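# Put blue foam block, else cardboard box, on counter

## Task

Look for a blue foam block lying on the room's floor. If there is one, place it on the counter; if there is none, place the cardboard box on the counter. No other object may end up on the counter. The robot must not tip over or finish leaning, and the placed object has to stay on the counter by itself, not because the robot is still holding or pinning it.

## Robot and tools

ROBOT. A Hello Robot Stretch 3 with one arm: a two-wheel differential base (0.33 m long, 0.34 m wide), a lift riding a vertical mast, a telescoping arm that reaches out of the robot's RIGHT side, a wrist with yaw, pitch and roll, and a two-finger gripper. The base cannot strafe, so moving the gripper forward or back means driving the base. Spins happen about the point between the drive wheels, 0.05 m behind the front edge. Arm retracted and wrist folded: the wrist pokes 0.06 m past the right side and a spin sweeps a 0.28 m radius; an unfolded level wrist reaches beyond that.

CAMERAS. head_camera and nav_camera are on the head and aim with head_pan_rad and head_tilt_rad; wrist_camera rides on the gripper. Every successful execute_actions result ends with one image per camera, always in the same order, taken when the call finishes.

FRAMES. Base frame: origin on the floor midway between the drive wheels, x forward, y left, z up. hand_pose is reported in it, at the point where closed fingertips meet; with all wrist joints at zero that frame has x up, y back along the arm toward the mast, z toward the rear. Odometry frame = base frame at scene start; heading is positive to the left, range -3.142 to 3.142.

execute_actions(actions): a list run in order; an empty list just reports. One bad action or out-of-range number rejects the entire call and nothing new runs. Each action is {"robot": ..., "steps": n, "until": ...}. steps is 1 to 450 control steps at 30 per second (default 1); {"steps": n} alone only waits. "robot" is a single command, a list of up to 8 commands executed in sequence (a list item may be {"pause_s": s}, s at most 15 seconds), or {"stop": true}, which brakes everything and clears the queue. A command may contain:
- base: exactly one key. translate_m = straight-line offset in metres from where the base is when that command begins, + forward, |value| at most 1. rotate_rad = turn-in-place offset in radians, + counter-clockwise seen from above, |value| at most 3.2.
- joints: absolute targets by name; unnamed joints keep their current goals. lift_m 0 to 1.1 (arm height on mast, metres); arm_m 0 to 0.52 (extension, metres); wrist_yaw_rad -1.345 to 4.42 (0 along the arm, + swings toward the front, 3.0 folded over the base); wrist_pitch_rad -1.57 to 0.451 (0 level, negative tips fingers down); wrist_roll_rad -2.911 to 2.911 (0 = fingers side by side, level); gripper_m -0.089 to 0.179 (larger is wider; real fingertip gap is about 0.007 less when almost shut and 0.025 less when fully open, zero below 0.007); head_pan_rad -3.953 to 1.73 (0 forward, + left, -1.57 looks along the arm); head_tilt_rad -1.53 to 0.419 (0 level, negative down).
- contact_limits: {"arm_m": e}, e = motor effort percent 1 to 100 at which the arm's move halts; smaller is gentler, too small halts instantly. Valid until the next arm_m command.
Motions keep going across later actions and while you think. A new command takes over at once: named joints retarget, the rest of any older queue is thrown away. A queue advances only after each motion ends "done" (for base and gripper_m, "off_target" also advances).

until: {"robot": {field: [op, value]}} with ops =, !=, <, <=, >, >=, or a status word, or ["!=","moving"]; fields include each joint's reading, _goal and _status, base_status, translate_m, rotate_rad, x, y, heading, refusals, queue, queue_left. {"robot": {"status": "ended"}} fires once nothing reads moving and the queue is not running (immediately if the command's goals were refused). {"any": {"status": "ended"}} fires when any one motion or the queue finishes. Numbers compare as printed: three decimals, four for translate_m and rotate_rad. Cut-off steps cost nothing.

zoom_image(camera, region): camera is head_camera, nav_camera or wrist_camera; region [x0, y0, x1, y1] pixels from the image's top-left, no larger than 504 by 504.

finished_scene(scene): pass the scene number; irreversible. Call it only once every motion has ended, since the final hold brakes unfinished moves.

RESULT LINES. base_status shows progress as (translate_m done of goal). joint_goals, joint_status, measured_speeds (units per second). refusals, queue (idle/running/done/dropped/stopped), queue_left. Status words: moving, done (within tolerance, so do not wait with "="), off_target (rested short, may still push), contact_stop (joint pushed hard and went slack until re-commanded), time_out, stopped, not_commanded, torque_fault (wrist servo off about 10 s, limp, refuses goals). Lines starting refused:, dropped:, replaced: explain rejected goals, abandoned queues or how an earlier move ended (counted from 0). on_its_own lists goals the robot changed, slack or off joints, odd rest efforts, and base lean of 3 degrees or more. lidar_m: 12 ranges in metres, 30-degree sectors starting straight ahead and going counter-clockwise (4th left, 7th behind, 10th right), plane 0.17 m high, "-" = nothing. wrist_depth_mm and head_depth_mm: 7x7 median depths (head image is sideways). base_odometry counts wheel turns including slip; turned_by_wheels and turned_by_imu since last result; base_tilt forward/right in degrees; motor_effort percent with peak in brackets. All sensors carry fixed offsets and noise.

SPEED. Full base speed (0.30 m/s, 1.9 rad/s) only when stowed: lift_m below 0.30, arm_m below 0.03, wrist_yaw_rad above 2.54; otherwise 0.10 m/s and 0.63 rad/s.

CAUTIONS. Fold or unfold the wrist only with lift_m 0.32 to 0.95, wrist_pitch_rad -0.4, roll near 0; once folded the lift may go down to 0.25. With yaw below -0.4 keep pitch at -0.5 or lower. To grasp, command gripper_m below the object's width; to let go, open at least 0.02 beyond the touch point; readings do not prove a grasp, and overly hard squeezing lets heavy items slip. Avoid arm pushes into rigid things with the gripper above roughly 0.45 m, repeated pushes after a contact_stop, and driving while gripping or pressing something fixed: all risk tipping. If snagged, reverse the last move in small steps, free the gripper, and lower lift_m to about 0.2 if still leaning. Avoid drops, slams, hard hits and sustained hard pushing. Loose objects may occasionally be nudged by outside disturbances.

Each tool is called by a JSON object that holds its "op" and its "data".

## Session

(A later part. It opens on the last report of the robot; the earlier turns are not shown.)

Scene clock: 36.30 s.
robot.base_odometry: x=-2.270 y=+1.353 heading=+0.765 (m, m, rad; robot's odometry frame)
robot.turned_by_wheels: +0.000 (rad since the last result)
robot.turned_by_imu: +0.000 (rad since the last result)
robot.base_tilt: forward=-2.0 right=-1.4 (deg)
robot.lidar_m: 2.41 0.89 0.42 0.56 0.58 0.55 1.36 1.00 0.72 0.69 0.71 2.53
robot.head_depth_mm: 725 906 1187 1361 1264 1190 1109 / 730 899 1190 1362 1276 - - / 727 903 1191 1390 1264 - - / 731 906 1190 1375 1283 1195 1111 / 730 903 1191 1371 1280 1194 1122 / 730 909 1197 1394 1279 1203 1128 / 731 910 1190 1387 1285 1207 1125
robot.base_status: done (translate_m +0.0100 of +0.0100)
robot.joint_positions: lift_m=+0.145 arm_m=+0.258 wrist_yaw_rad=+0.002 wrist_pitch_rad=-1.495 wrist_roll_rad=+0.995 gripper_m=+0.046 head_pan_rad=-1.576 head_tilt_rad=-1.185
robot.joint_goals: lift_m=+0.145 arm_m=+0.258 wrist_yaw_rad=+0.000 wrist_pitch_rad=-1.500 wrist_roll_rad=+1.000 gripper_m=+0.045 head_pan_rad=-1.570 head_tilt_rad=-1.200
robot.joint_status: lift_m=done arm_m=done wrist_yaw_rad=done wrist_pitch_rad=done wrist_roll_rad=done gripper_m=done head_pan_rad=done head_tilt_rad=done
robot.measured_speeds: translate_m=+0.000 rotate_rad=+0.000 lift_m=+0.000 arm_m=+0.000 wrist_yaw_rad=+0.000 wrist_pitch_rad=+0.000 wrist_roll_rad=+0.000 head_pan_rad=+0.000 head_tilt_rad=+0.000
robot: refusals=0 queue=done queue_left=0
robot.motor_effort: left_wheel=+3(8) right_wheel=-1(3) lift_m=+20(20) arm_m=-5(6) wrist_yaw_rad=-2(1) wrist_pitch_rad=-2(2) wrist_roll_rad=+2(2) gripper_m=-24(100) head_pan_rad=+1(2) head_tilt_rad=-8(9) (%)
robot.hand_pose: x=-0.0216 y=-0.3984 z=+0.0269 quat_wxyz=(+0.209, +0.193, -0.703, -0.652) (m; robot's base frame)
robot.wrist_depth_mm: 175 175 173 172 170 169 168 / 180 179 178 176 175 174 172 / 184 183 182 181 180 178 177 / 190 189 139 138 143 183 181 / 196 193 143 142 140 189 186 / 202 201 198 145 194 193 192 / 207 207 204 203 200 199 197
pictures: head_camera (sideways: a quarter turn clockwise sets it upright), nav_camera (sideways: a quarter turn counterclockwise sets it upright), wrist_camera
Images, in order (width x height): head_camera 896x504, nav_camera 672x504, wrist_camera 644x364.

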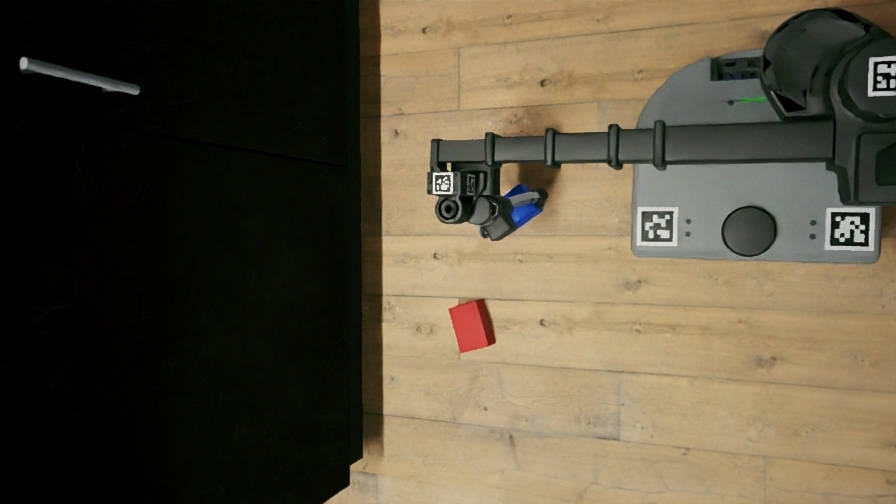

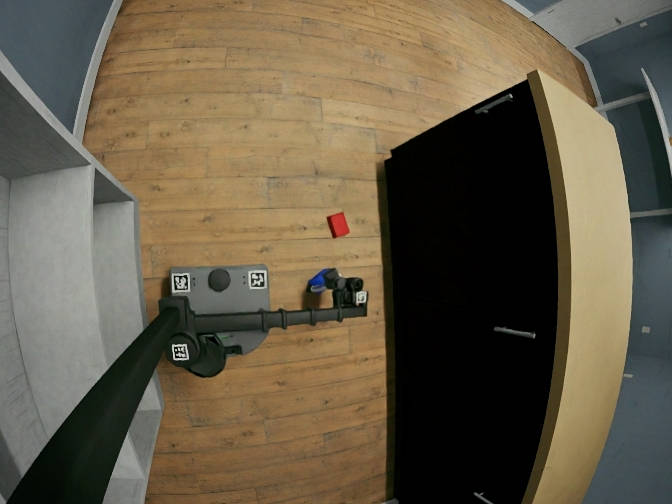

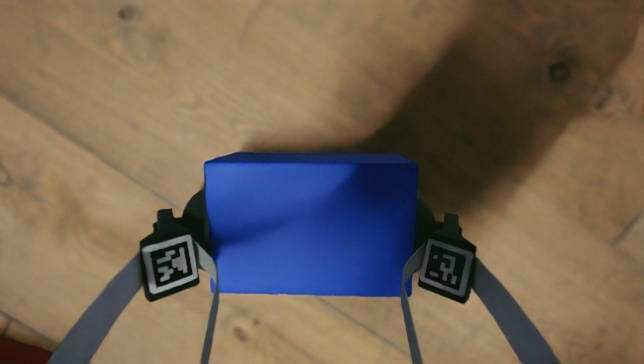

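{"op": "execute_actions", "data": {"actions": [{"robot":{"joints":{"lift_m":0.92}},"steps":100,"until":{"robot":{"lift_m":[">",0.2]}}},{"robot":{"joints":{"arm_m":0.13,"wrist_roll_rad":0,"head_tilt_rad":-0.6}},"steps":40},{"robot":{"joints":{"wrist_pitch_rad":-0.05}},"steps":400,"until":{"robot":{"lift_m":[">",0.89]}}}]}}

Scene clock: 43.53 s.
robot.base_odometry: x=-2.270 y=+1.353 heading=+0.765 (m, m, rad; robot's odometry frame)
robot.turned_by_wheels: +0.000 (rad since the last result)
robot.turned_by_imu: -0.001 (rad since the last result)
robot.base_tilt: forward=-1.9 right=-1.4 (deg)
robot.lidar_m: 2.41 0.89 0.42 0.56 0.58 0.55 1.36 1.00 0.72 0.69 0.71 2.52
robot.head_depth_mm: 3622 3943 915 748 - 1107 1229 / 3575 3893 920 761 - 1104 1229 / 3621 3919 918 537 - 1107 1231 / 3552 - 919 760 917 1055 1229 / 3526 3904 919 785 900 1066 1230 / 3566 3949 920 785 899 1059 1225 / 3599 3994 921 784 906 1069 1254
robot.base_status: done (translate_m +0.0100 of +0.0100)
robot.joint_positions: lift_m=+0.893 arm_m=+0.130 wrist_yaw_rad=+0.002 wrist_pitch_rad=-0.080 wrist_roll_rad=+0.004 gripper_m=+0.049 head_pan_rad=-1.576 head_tilt_rad=-0.606
robot.joint_goals: lift_m=+0.920 arm_m=+0.130 wrist_yaw_rad=+0.000 wrist_pitch_rad=-0.050 wrist_roll_rad=+0.000 gripper_m=+0.048 head_pan_rad=-1.570 head_tilt_rad=-0.600
robot.joint_status: lift_m=moving arm_m=moving wrist_yaw_rad=done wrist_pitch_rad=moving wrist_roll_rad=moving gripper_m=done head_pan_rad=done head_tilt_rad=done
robot.measured_speeds: translate_m=+0.000 rotate_rad=+0.000 lift_m=+0.107 arm_m=+0.000 wrist_yaw_rad=+0.000 wrist_pitch_rad=+0.000 wrist_roll_rad=+0.000 head_pan_rad=+0.000 head_tilt_rad=+0.000
robot: refusals=0 queue=running queue_left=0
robot.motor_effort: left_wheel=+3(2) right_wheel=-1(1) lift_m=+50(54) arm_m=-5(4) wrist_yaw_rad=-1(1) wrist_pitch_rad=+11(11) wrist_roll_rad=-1(3) gripper_m=-22(24) head_pan_rad=+3(3) head_tilt_rad=+3(39) (%)
robot.hand_pose: x=-0.0210 y=-0.5288 z=+0.9868 quat_wxyz=(+0.705, +0.029, -0.708, -0.028) (m; robot's base frame)
robot.wrist_depth_mm: - - - - - - - / - - - - - - - / - - - - - - - / 473 480 140 138 143 519 526 / 320 331 142 141 140 340 343 / 339 341 318 145 326 359 371 / 356 360 365 367 377 381 386
pictures: head_camera (sideways: a quarter turn clockwise sets it upright), nav_camera (sideways: a quarter turn counterclockwise sets it upright), wrist_camera
Images, in order (width x height): head_camera 896x504, nav_camera 672x504, wrist_camera 644x364.

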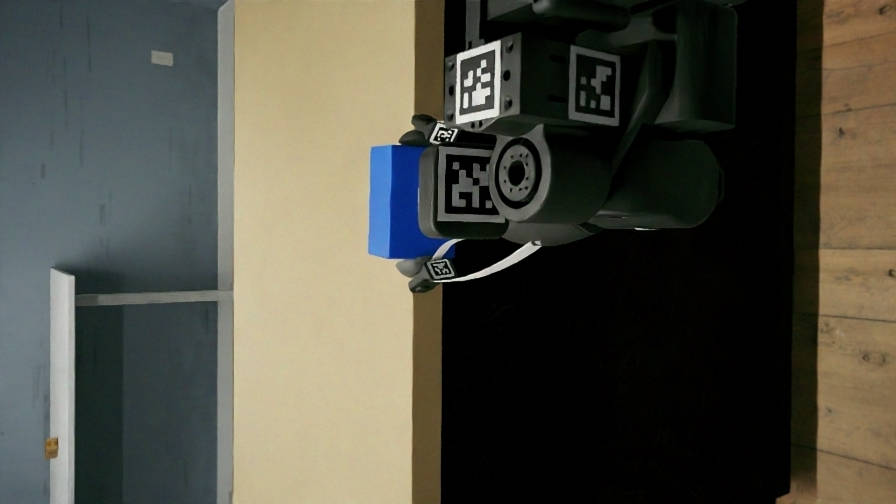

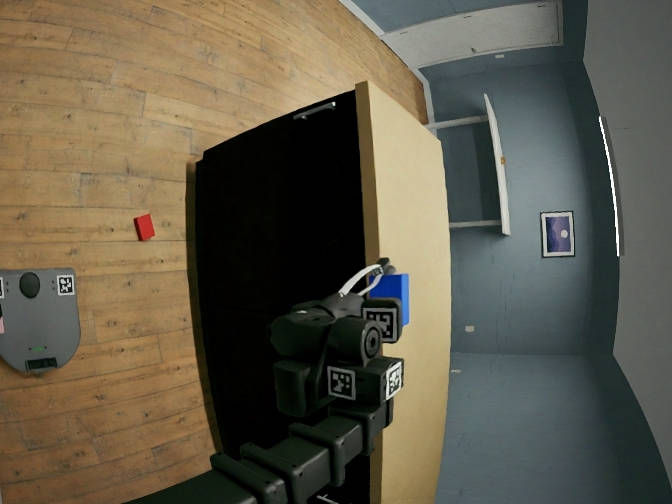

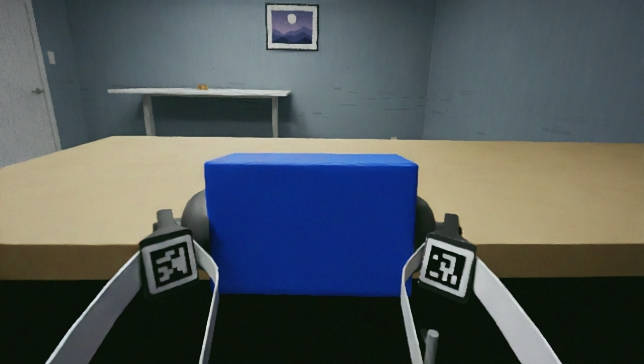

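About the same height as before.

{"op": "execute_actions", "data": {"actions": [{"robot":[{"joints":{"arm_m":0.43,"lift_m":0.875}},{"joints":{"lift_m":0.845}}],"steps":400,"until":{"robot":{"status":"ended"}}}]}}

Scene clock: 47.67 s.
robot.base_odometry: x=-2.270 y=+1.353 heading=+0.765 (m, m, rad; robot's odometry frame)
robot.turned_by_wheels: +0.000 (rad since the last result)
robot.turned_by_imu: -0.001 (rad since the last result)
robot.base_tilt: forward=-1.9 right=-1.4 (deg)
robot.lidar_m: 2.41 0.88 0.43 0.56 0.58 0.55 1.36 1.00 0.72 0.69 0.71 2.53
robot.head_depth_mm: 3663 3919 919 - - 1079 1224 / 3580 3961 1022 802 893 1052 1225 / 3626 3952 1058 807 896 1056 1239 / 3602 3959 872 782 896 1053 1230 / 3561 3870 922 779 906 1058 1233 / 3591 3931 922 786 906 1065 1236 / 3571 3914 920 785 906 1060 1258
robot.base_status: done (translate_m +0.0100 of +0.0100)
robot.joint_positions: lift_m=+0.846 arm_m=+0.430 wrist_yaw_rad=+0.002 wrist_pitch_rad=-0.053 wrist_roll_rad=-0.001 gripper_m=+0.049 head_pan_rad=-1.576 head_tilt_rad=-0.606
robot.joint_goals: lift_m=+0.846 arm_m=+0.430 wrist_yaw_rad=+0.000 wrist_pitch_rad=-0.050 wrist_roll_rad=+0.000 gripper_m=+0.048 head_pan_rad=-1.570 head_tilt_rad=-0.600
robot.joint_status: lift_m=contact_stop arm_m=done wrist_yaw_rad=done wrist_pitch_rad=done wrist_roll_rad=done gripper_m=done head_pan_rad=done head_tilt_rad=done
robot.measured_speeds: translate_m=+0.000 rotate_rad=+0.000 lift_m=+0.000 arm_m=+0.000 wrist_yaw_rad=+0.000 wrist_pitch_rad=+0.048 wrist_roll_rad=+0.000 head_pan_rad=+0.000 head_tilt_rad=+0.000
robot: refusals=0 queue=dropped queue_left=0
robot.on_its_own: lift_m is slack since a contact_stop, until your next command for it
robot.motor_effort: left_wheel=+2(3) right_wheel=-1(2) lift_m=+34(50) arm_m=+4(4) wrist_yaw_rad=-1(2) wrist_pitch_rad=+0(10) wrist_roll_rad=+0(2) gripper_m=-22(21) head_pan_rad=+2(4) head_tilt_rad=+3(4) (%)
robot.hand_pose: x=-0.0211 y=-0.8293 z=+0.9470 quat_wxyz=(+0.708, +0.020, -0.706, -0.018) (m; robot's base frame)
robot.wrist_depth_mm: - - - - - - - / - - - - - - - / - - - - - - - / 368 375 140 138 143 411 424 / 240 252 142 142 140 261 263 / 178 175 164 145 168 189 191 / - 142 144 145 147 148 149
pictures: head_camera (sideways: a quarter turn clockwise sets it upright), nav_camera (sideways: a quarter turn counterclockwise sets it upright), wrist_camera
Images, in order (width x height): head_camera 896x504, nav_camera 672x504, wrist_camera 644x364.

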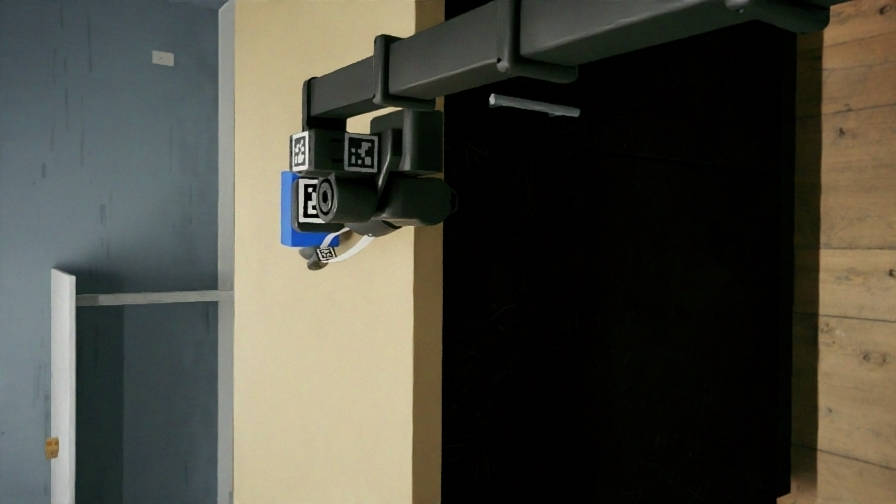

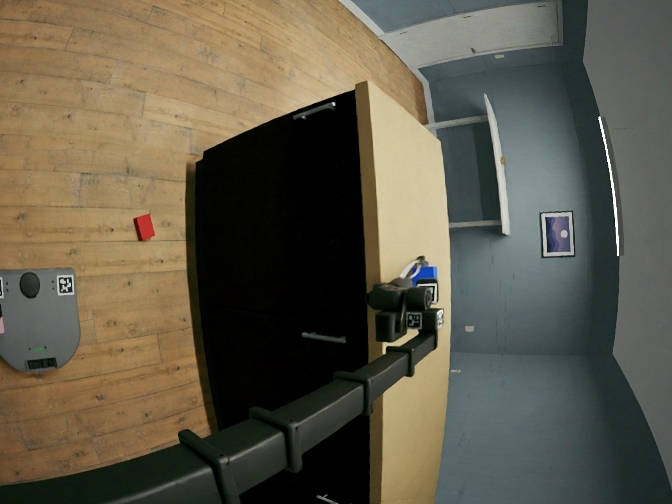

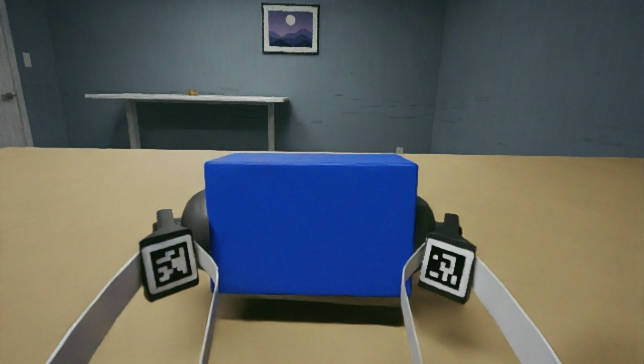

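{"op": "execute_actions", "data": {"actions": [{"robot":{"joints":{"wrist_pitch_rad":-0.17,"lift_m":0.862}},"steps":100,"until":{"robot":{"status":"ended"}}},{"steps":5}]}}

Scene clock: 48.80 s.
robot.base_odometry: x=-2.270 y=+1.353 heading=+0.765 (m, m, rad; robot's odometry frame)
robot.turned_by_wheels: +0.000 (rad since the last result)
robot.turned_by_imu: +0.000 (rad since the last result)
robot.base_tilt: forward=-1.9 right=-1.4 (deg)
robot.lidar_m: 2.41 0.89 0.42 0.56 0.58 0.55 1.36 1.00 0.72 0.69 0.71 2.52
robot.head_depth_mm: 3577 3922 964 - - 1047 1233 / 3624 3933 1023 802 895 1053 1231 / 3615 3985 - 794 895 1050 1235 / 3611 3929 943 781 896 1053 1222 / 3570 3885 921 779 898 1054 1228 / 3570 3846 917 783 898 1064 1238 / 3624 - 920 783 902 1068 1263
robot.base_status: done (translate_m +0.0100 of +0.0100)
robot.joint_positions: lift_m=+0.862 arm_m=+0.430 wrist_yaw_rad=+0.001 wrist_pitch_rad=-0.161 wrist_roll_rad=+0.000 gripper_m=+0.049 head_pan_rad=-1.576 head_tilt_rad=-0.606
robot.joint_goals: lift_m=+0.862 arm_m=+0.430 wrist_yaw_rad=+0.000 wrist_pitch_rad=-0.170 wrist_roll_rad=+0.000 gripper_m=+0.048 head_pan_rad=-1.570 head_tilt_rad=-0.600
robot.joint_status: lift_m=done arm_m=done wrist_yaw_rad=done wrist_pitch_rad=done wrist_roll_rad=done gripper_m=done head_pan_rad=done head_tilt_rad=done
robot.measured_speeds: translate_m=+0.000 rotate_rad=+0.000 lift_m=+0.000 arm_m=+0.000 wrist_yaw_rad=+0.000 wrist_pitch_rad=+0.000 wrist_roll_rad=+0.000 head_pan_rad=+0.000 head_tilt_rad=+0.000
robot: refusals=0 queue=done queue_left=0
robot.motor_effort: left_wheel=+2(2) right_wheel=-1(1) lift_m=+48(50) arm_m=+2(4) wrist_yaw_rad=-1(2) wrist_pitch_rad=-3(5) wrist_roll_rad=+0(0) gripper_m=-23(22) head_pan_rad=+3(3) head_tilt_rad=+4(3) (%)
robot.hand_pose: x=-0.0212 y=-0.8238 z=+0.9354 quat_wxyz=(+0.705, +0.058, -0.704, -0.057) (m; robot's base frame)
robot.wrist_depth_mm: - - - - - - - / - - - - - - - / 434 455 469 475 508 510 541 / 276 283 139 137 142 304 312 / 202 209 142 141 140 216 220 / 158 154 149 147 152 168 169 / - 132 133 134 136 137 138
pictures: head_camera (sideways: a quarter turn clockwise sets it upright), nav_camera (sideways: a quarter turn counterclockwise sets it upright), wrist_camera
Images, in order (width x height): head_camera 896x504, nav_camera 672x504, wrist_camera 644x364.

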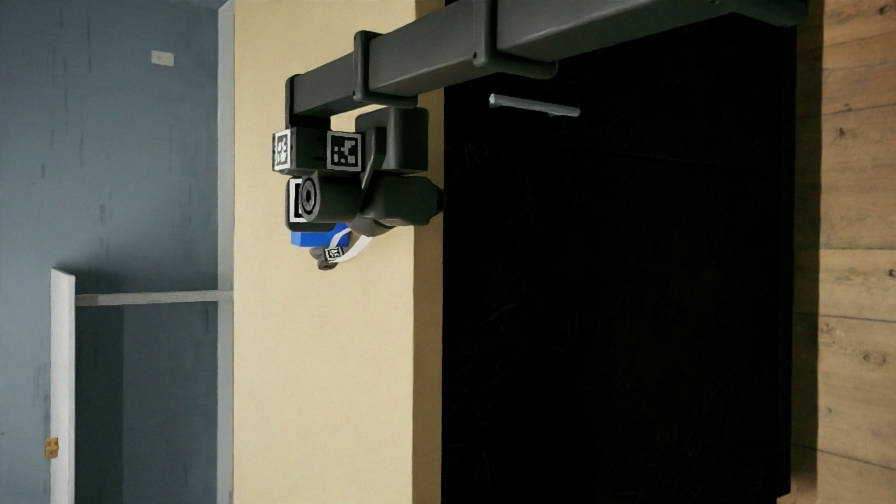

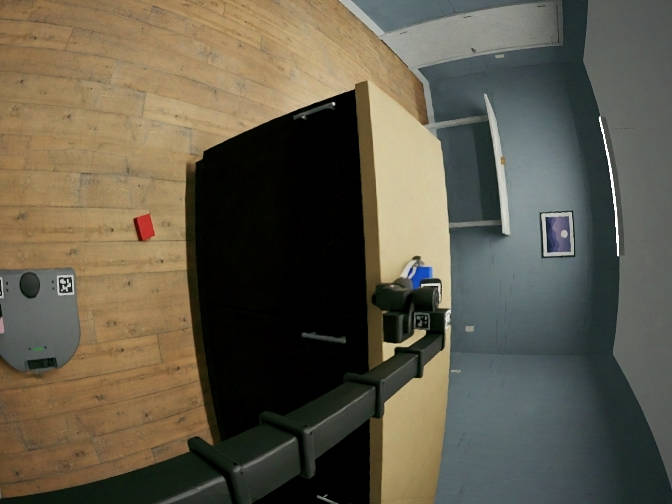

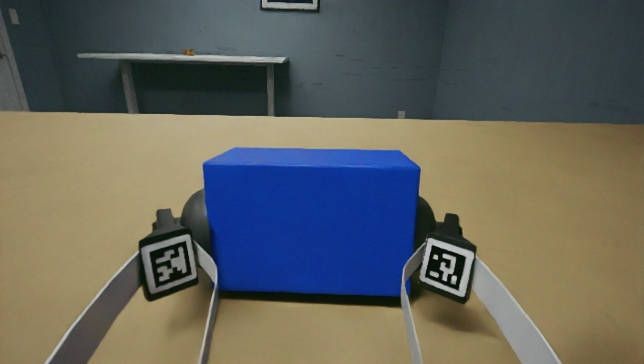

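Touching. Release.

{"op": "execute_actions", "data": {"actions": [{"robot":[{"joints":{"gripper_m":0.12}},{"joints":{"arm_m":0.28,"lift_m":0.89}}],"steps":300,"until":{"robot":{"status":"ended"}}}]}}

Scene clock: 52.30 s.
robot.base_odometry: x=-2.270 y=+1.353 heading=+0.765 (m, m, rad; robot's odometry frame)
robot.turned_by_wheels: +0.000 (rad since the last result)
robot.turned_by_imu: -0.001 (rad since the last result)
robot.base_tilt: forward=-2.0 right=-1.4 (deg)
robot.lidar_m: 2.41 0.89 0.42 0.56 0.58 0.55 1.37 1.00 0.72 0.69 0.71 2.52
robot.head_depth_mm: 3579 3937 971 - 891 1048 1223 / 3620 3963 1023 - 894 1047 1234 / 3600 3915 1028 - 910 1057 1233 / 3648 3969 916 778 900 1053 1235 / 3539 3914 923 787 900 1063 1232 / 3532 - 921 783 899 1061 1243 / 3577 3948 918 785 900 1060 1256
robot.base_status: done (translate_m +0.0100 of +0.0100)
robot.joint_positions: lift_m=+0.889 arm_m=+0.280 wrist_yaw_rad=+0.001 wrist_pitch_rad=-0.186 wrist_roll_rad=+0.000 gripper_m=+0.120 head_pan_rad=-1.576 head_tilt_rad=-0.606
robot.joint_goals: lift_m=+0.890 arm_m=+0.280 wrist_yaw_rad=+0.000 wrist_pitch_rad=-0.170 wrist_roll_rad=+0.000 gripper_m=+0.120 head_pan_rad=-1.570 head_tilt_rad=-0.600
robot.joint_status: lift_m=done arm_m=done wrist_yaw_rad=done wrist_pitch_rad=done wrist_roll_rad=done gripper_m=done head_pan_rad=done head_tilt_rad=done
robot.measured_speeds: translate_m=+0.000 rotate_rad=+0.000 lift_m=+0.000 arm_m=+0.000 wrist_yaw_rad=+0.000 wrist_pitch_rad=+0.000 wrist_roll_rad=+0.000 head_pan_rad=+0.000 head_tilt_rad=+0.000
robot: refusals=0 queue=done queue_left=0
robot.motor_effort: left_wheel=+3(2) right_wheel=-1(1) lift_m=+50(50) arm_m=-5(5) wrist_yaw_rad=-1(1) wrist_pitch_rad=+5(5) wrist_roll_rad=+0(0) gripper_m=+0(91) head_pan_rad=+3(3) head_tilt_rad=+3(4) (%)
robot.hand_pose: x=-0.0213 y=-0.6727 z=+0.9571 quat_wxyz=(+0.704, +0.066, -0.704, -0.066) (m; robot's base frame)
robot.wrist_depth_mm: - - - - - - - / - - - - - - - / 491 506 508 296 537 568 595 / 322 326 328 292 344 355 362 / 236 252 245 247 250 260 260 / 196 183 194 196 197 202 202 / - 175 177 180 182 185 188
pictures: head_camera (sideways: a quarter turn clockwise sets it upright), nav_camera (sideways: a quarter turn counterclockwise sets it upright), wrist_camera
Images, in order (width x height): head_camera 896x504, nav_camera 672x504, wrist_camera 644x364.

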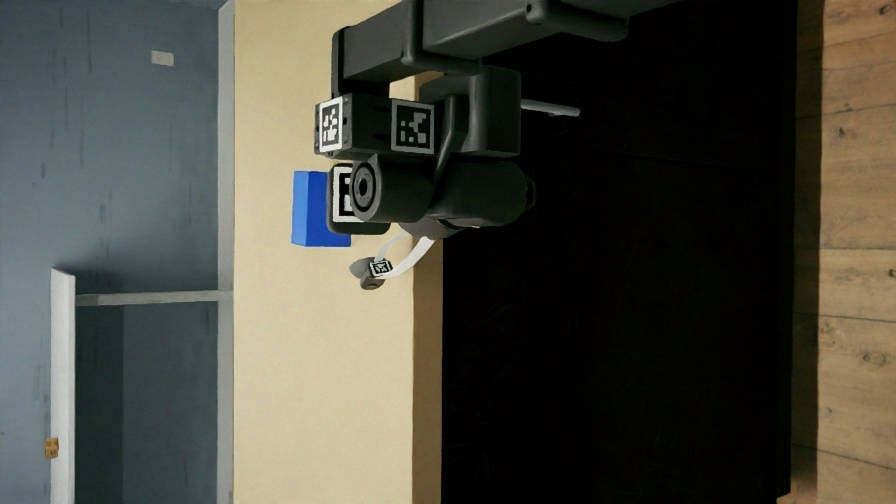

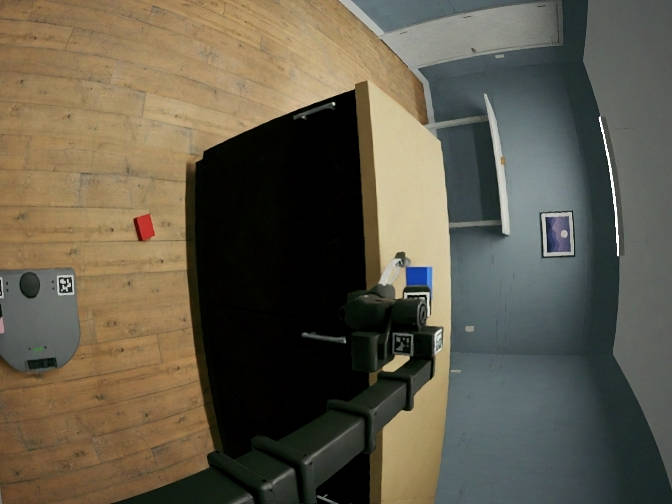

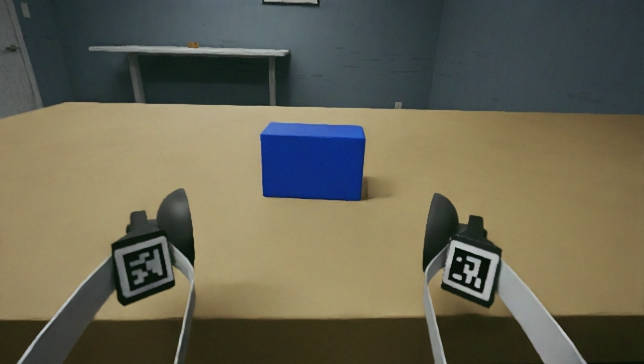

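{"op": "finished_scene", "data": {"scene": 2}}

The scene is finished: the task was done.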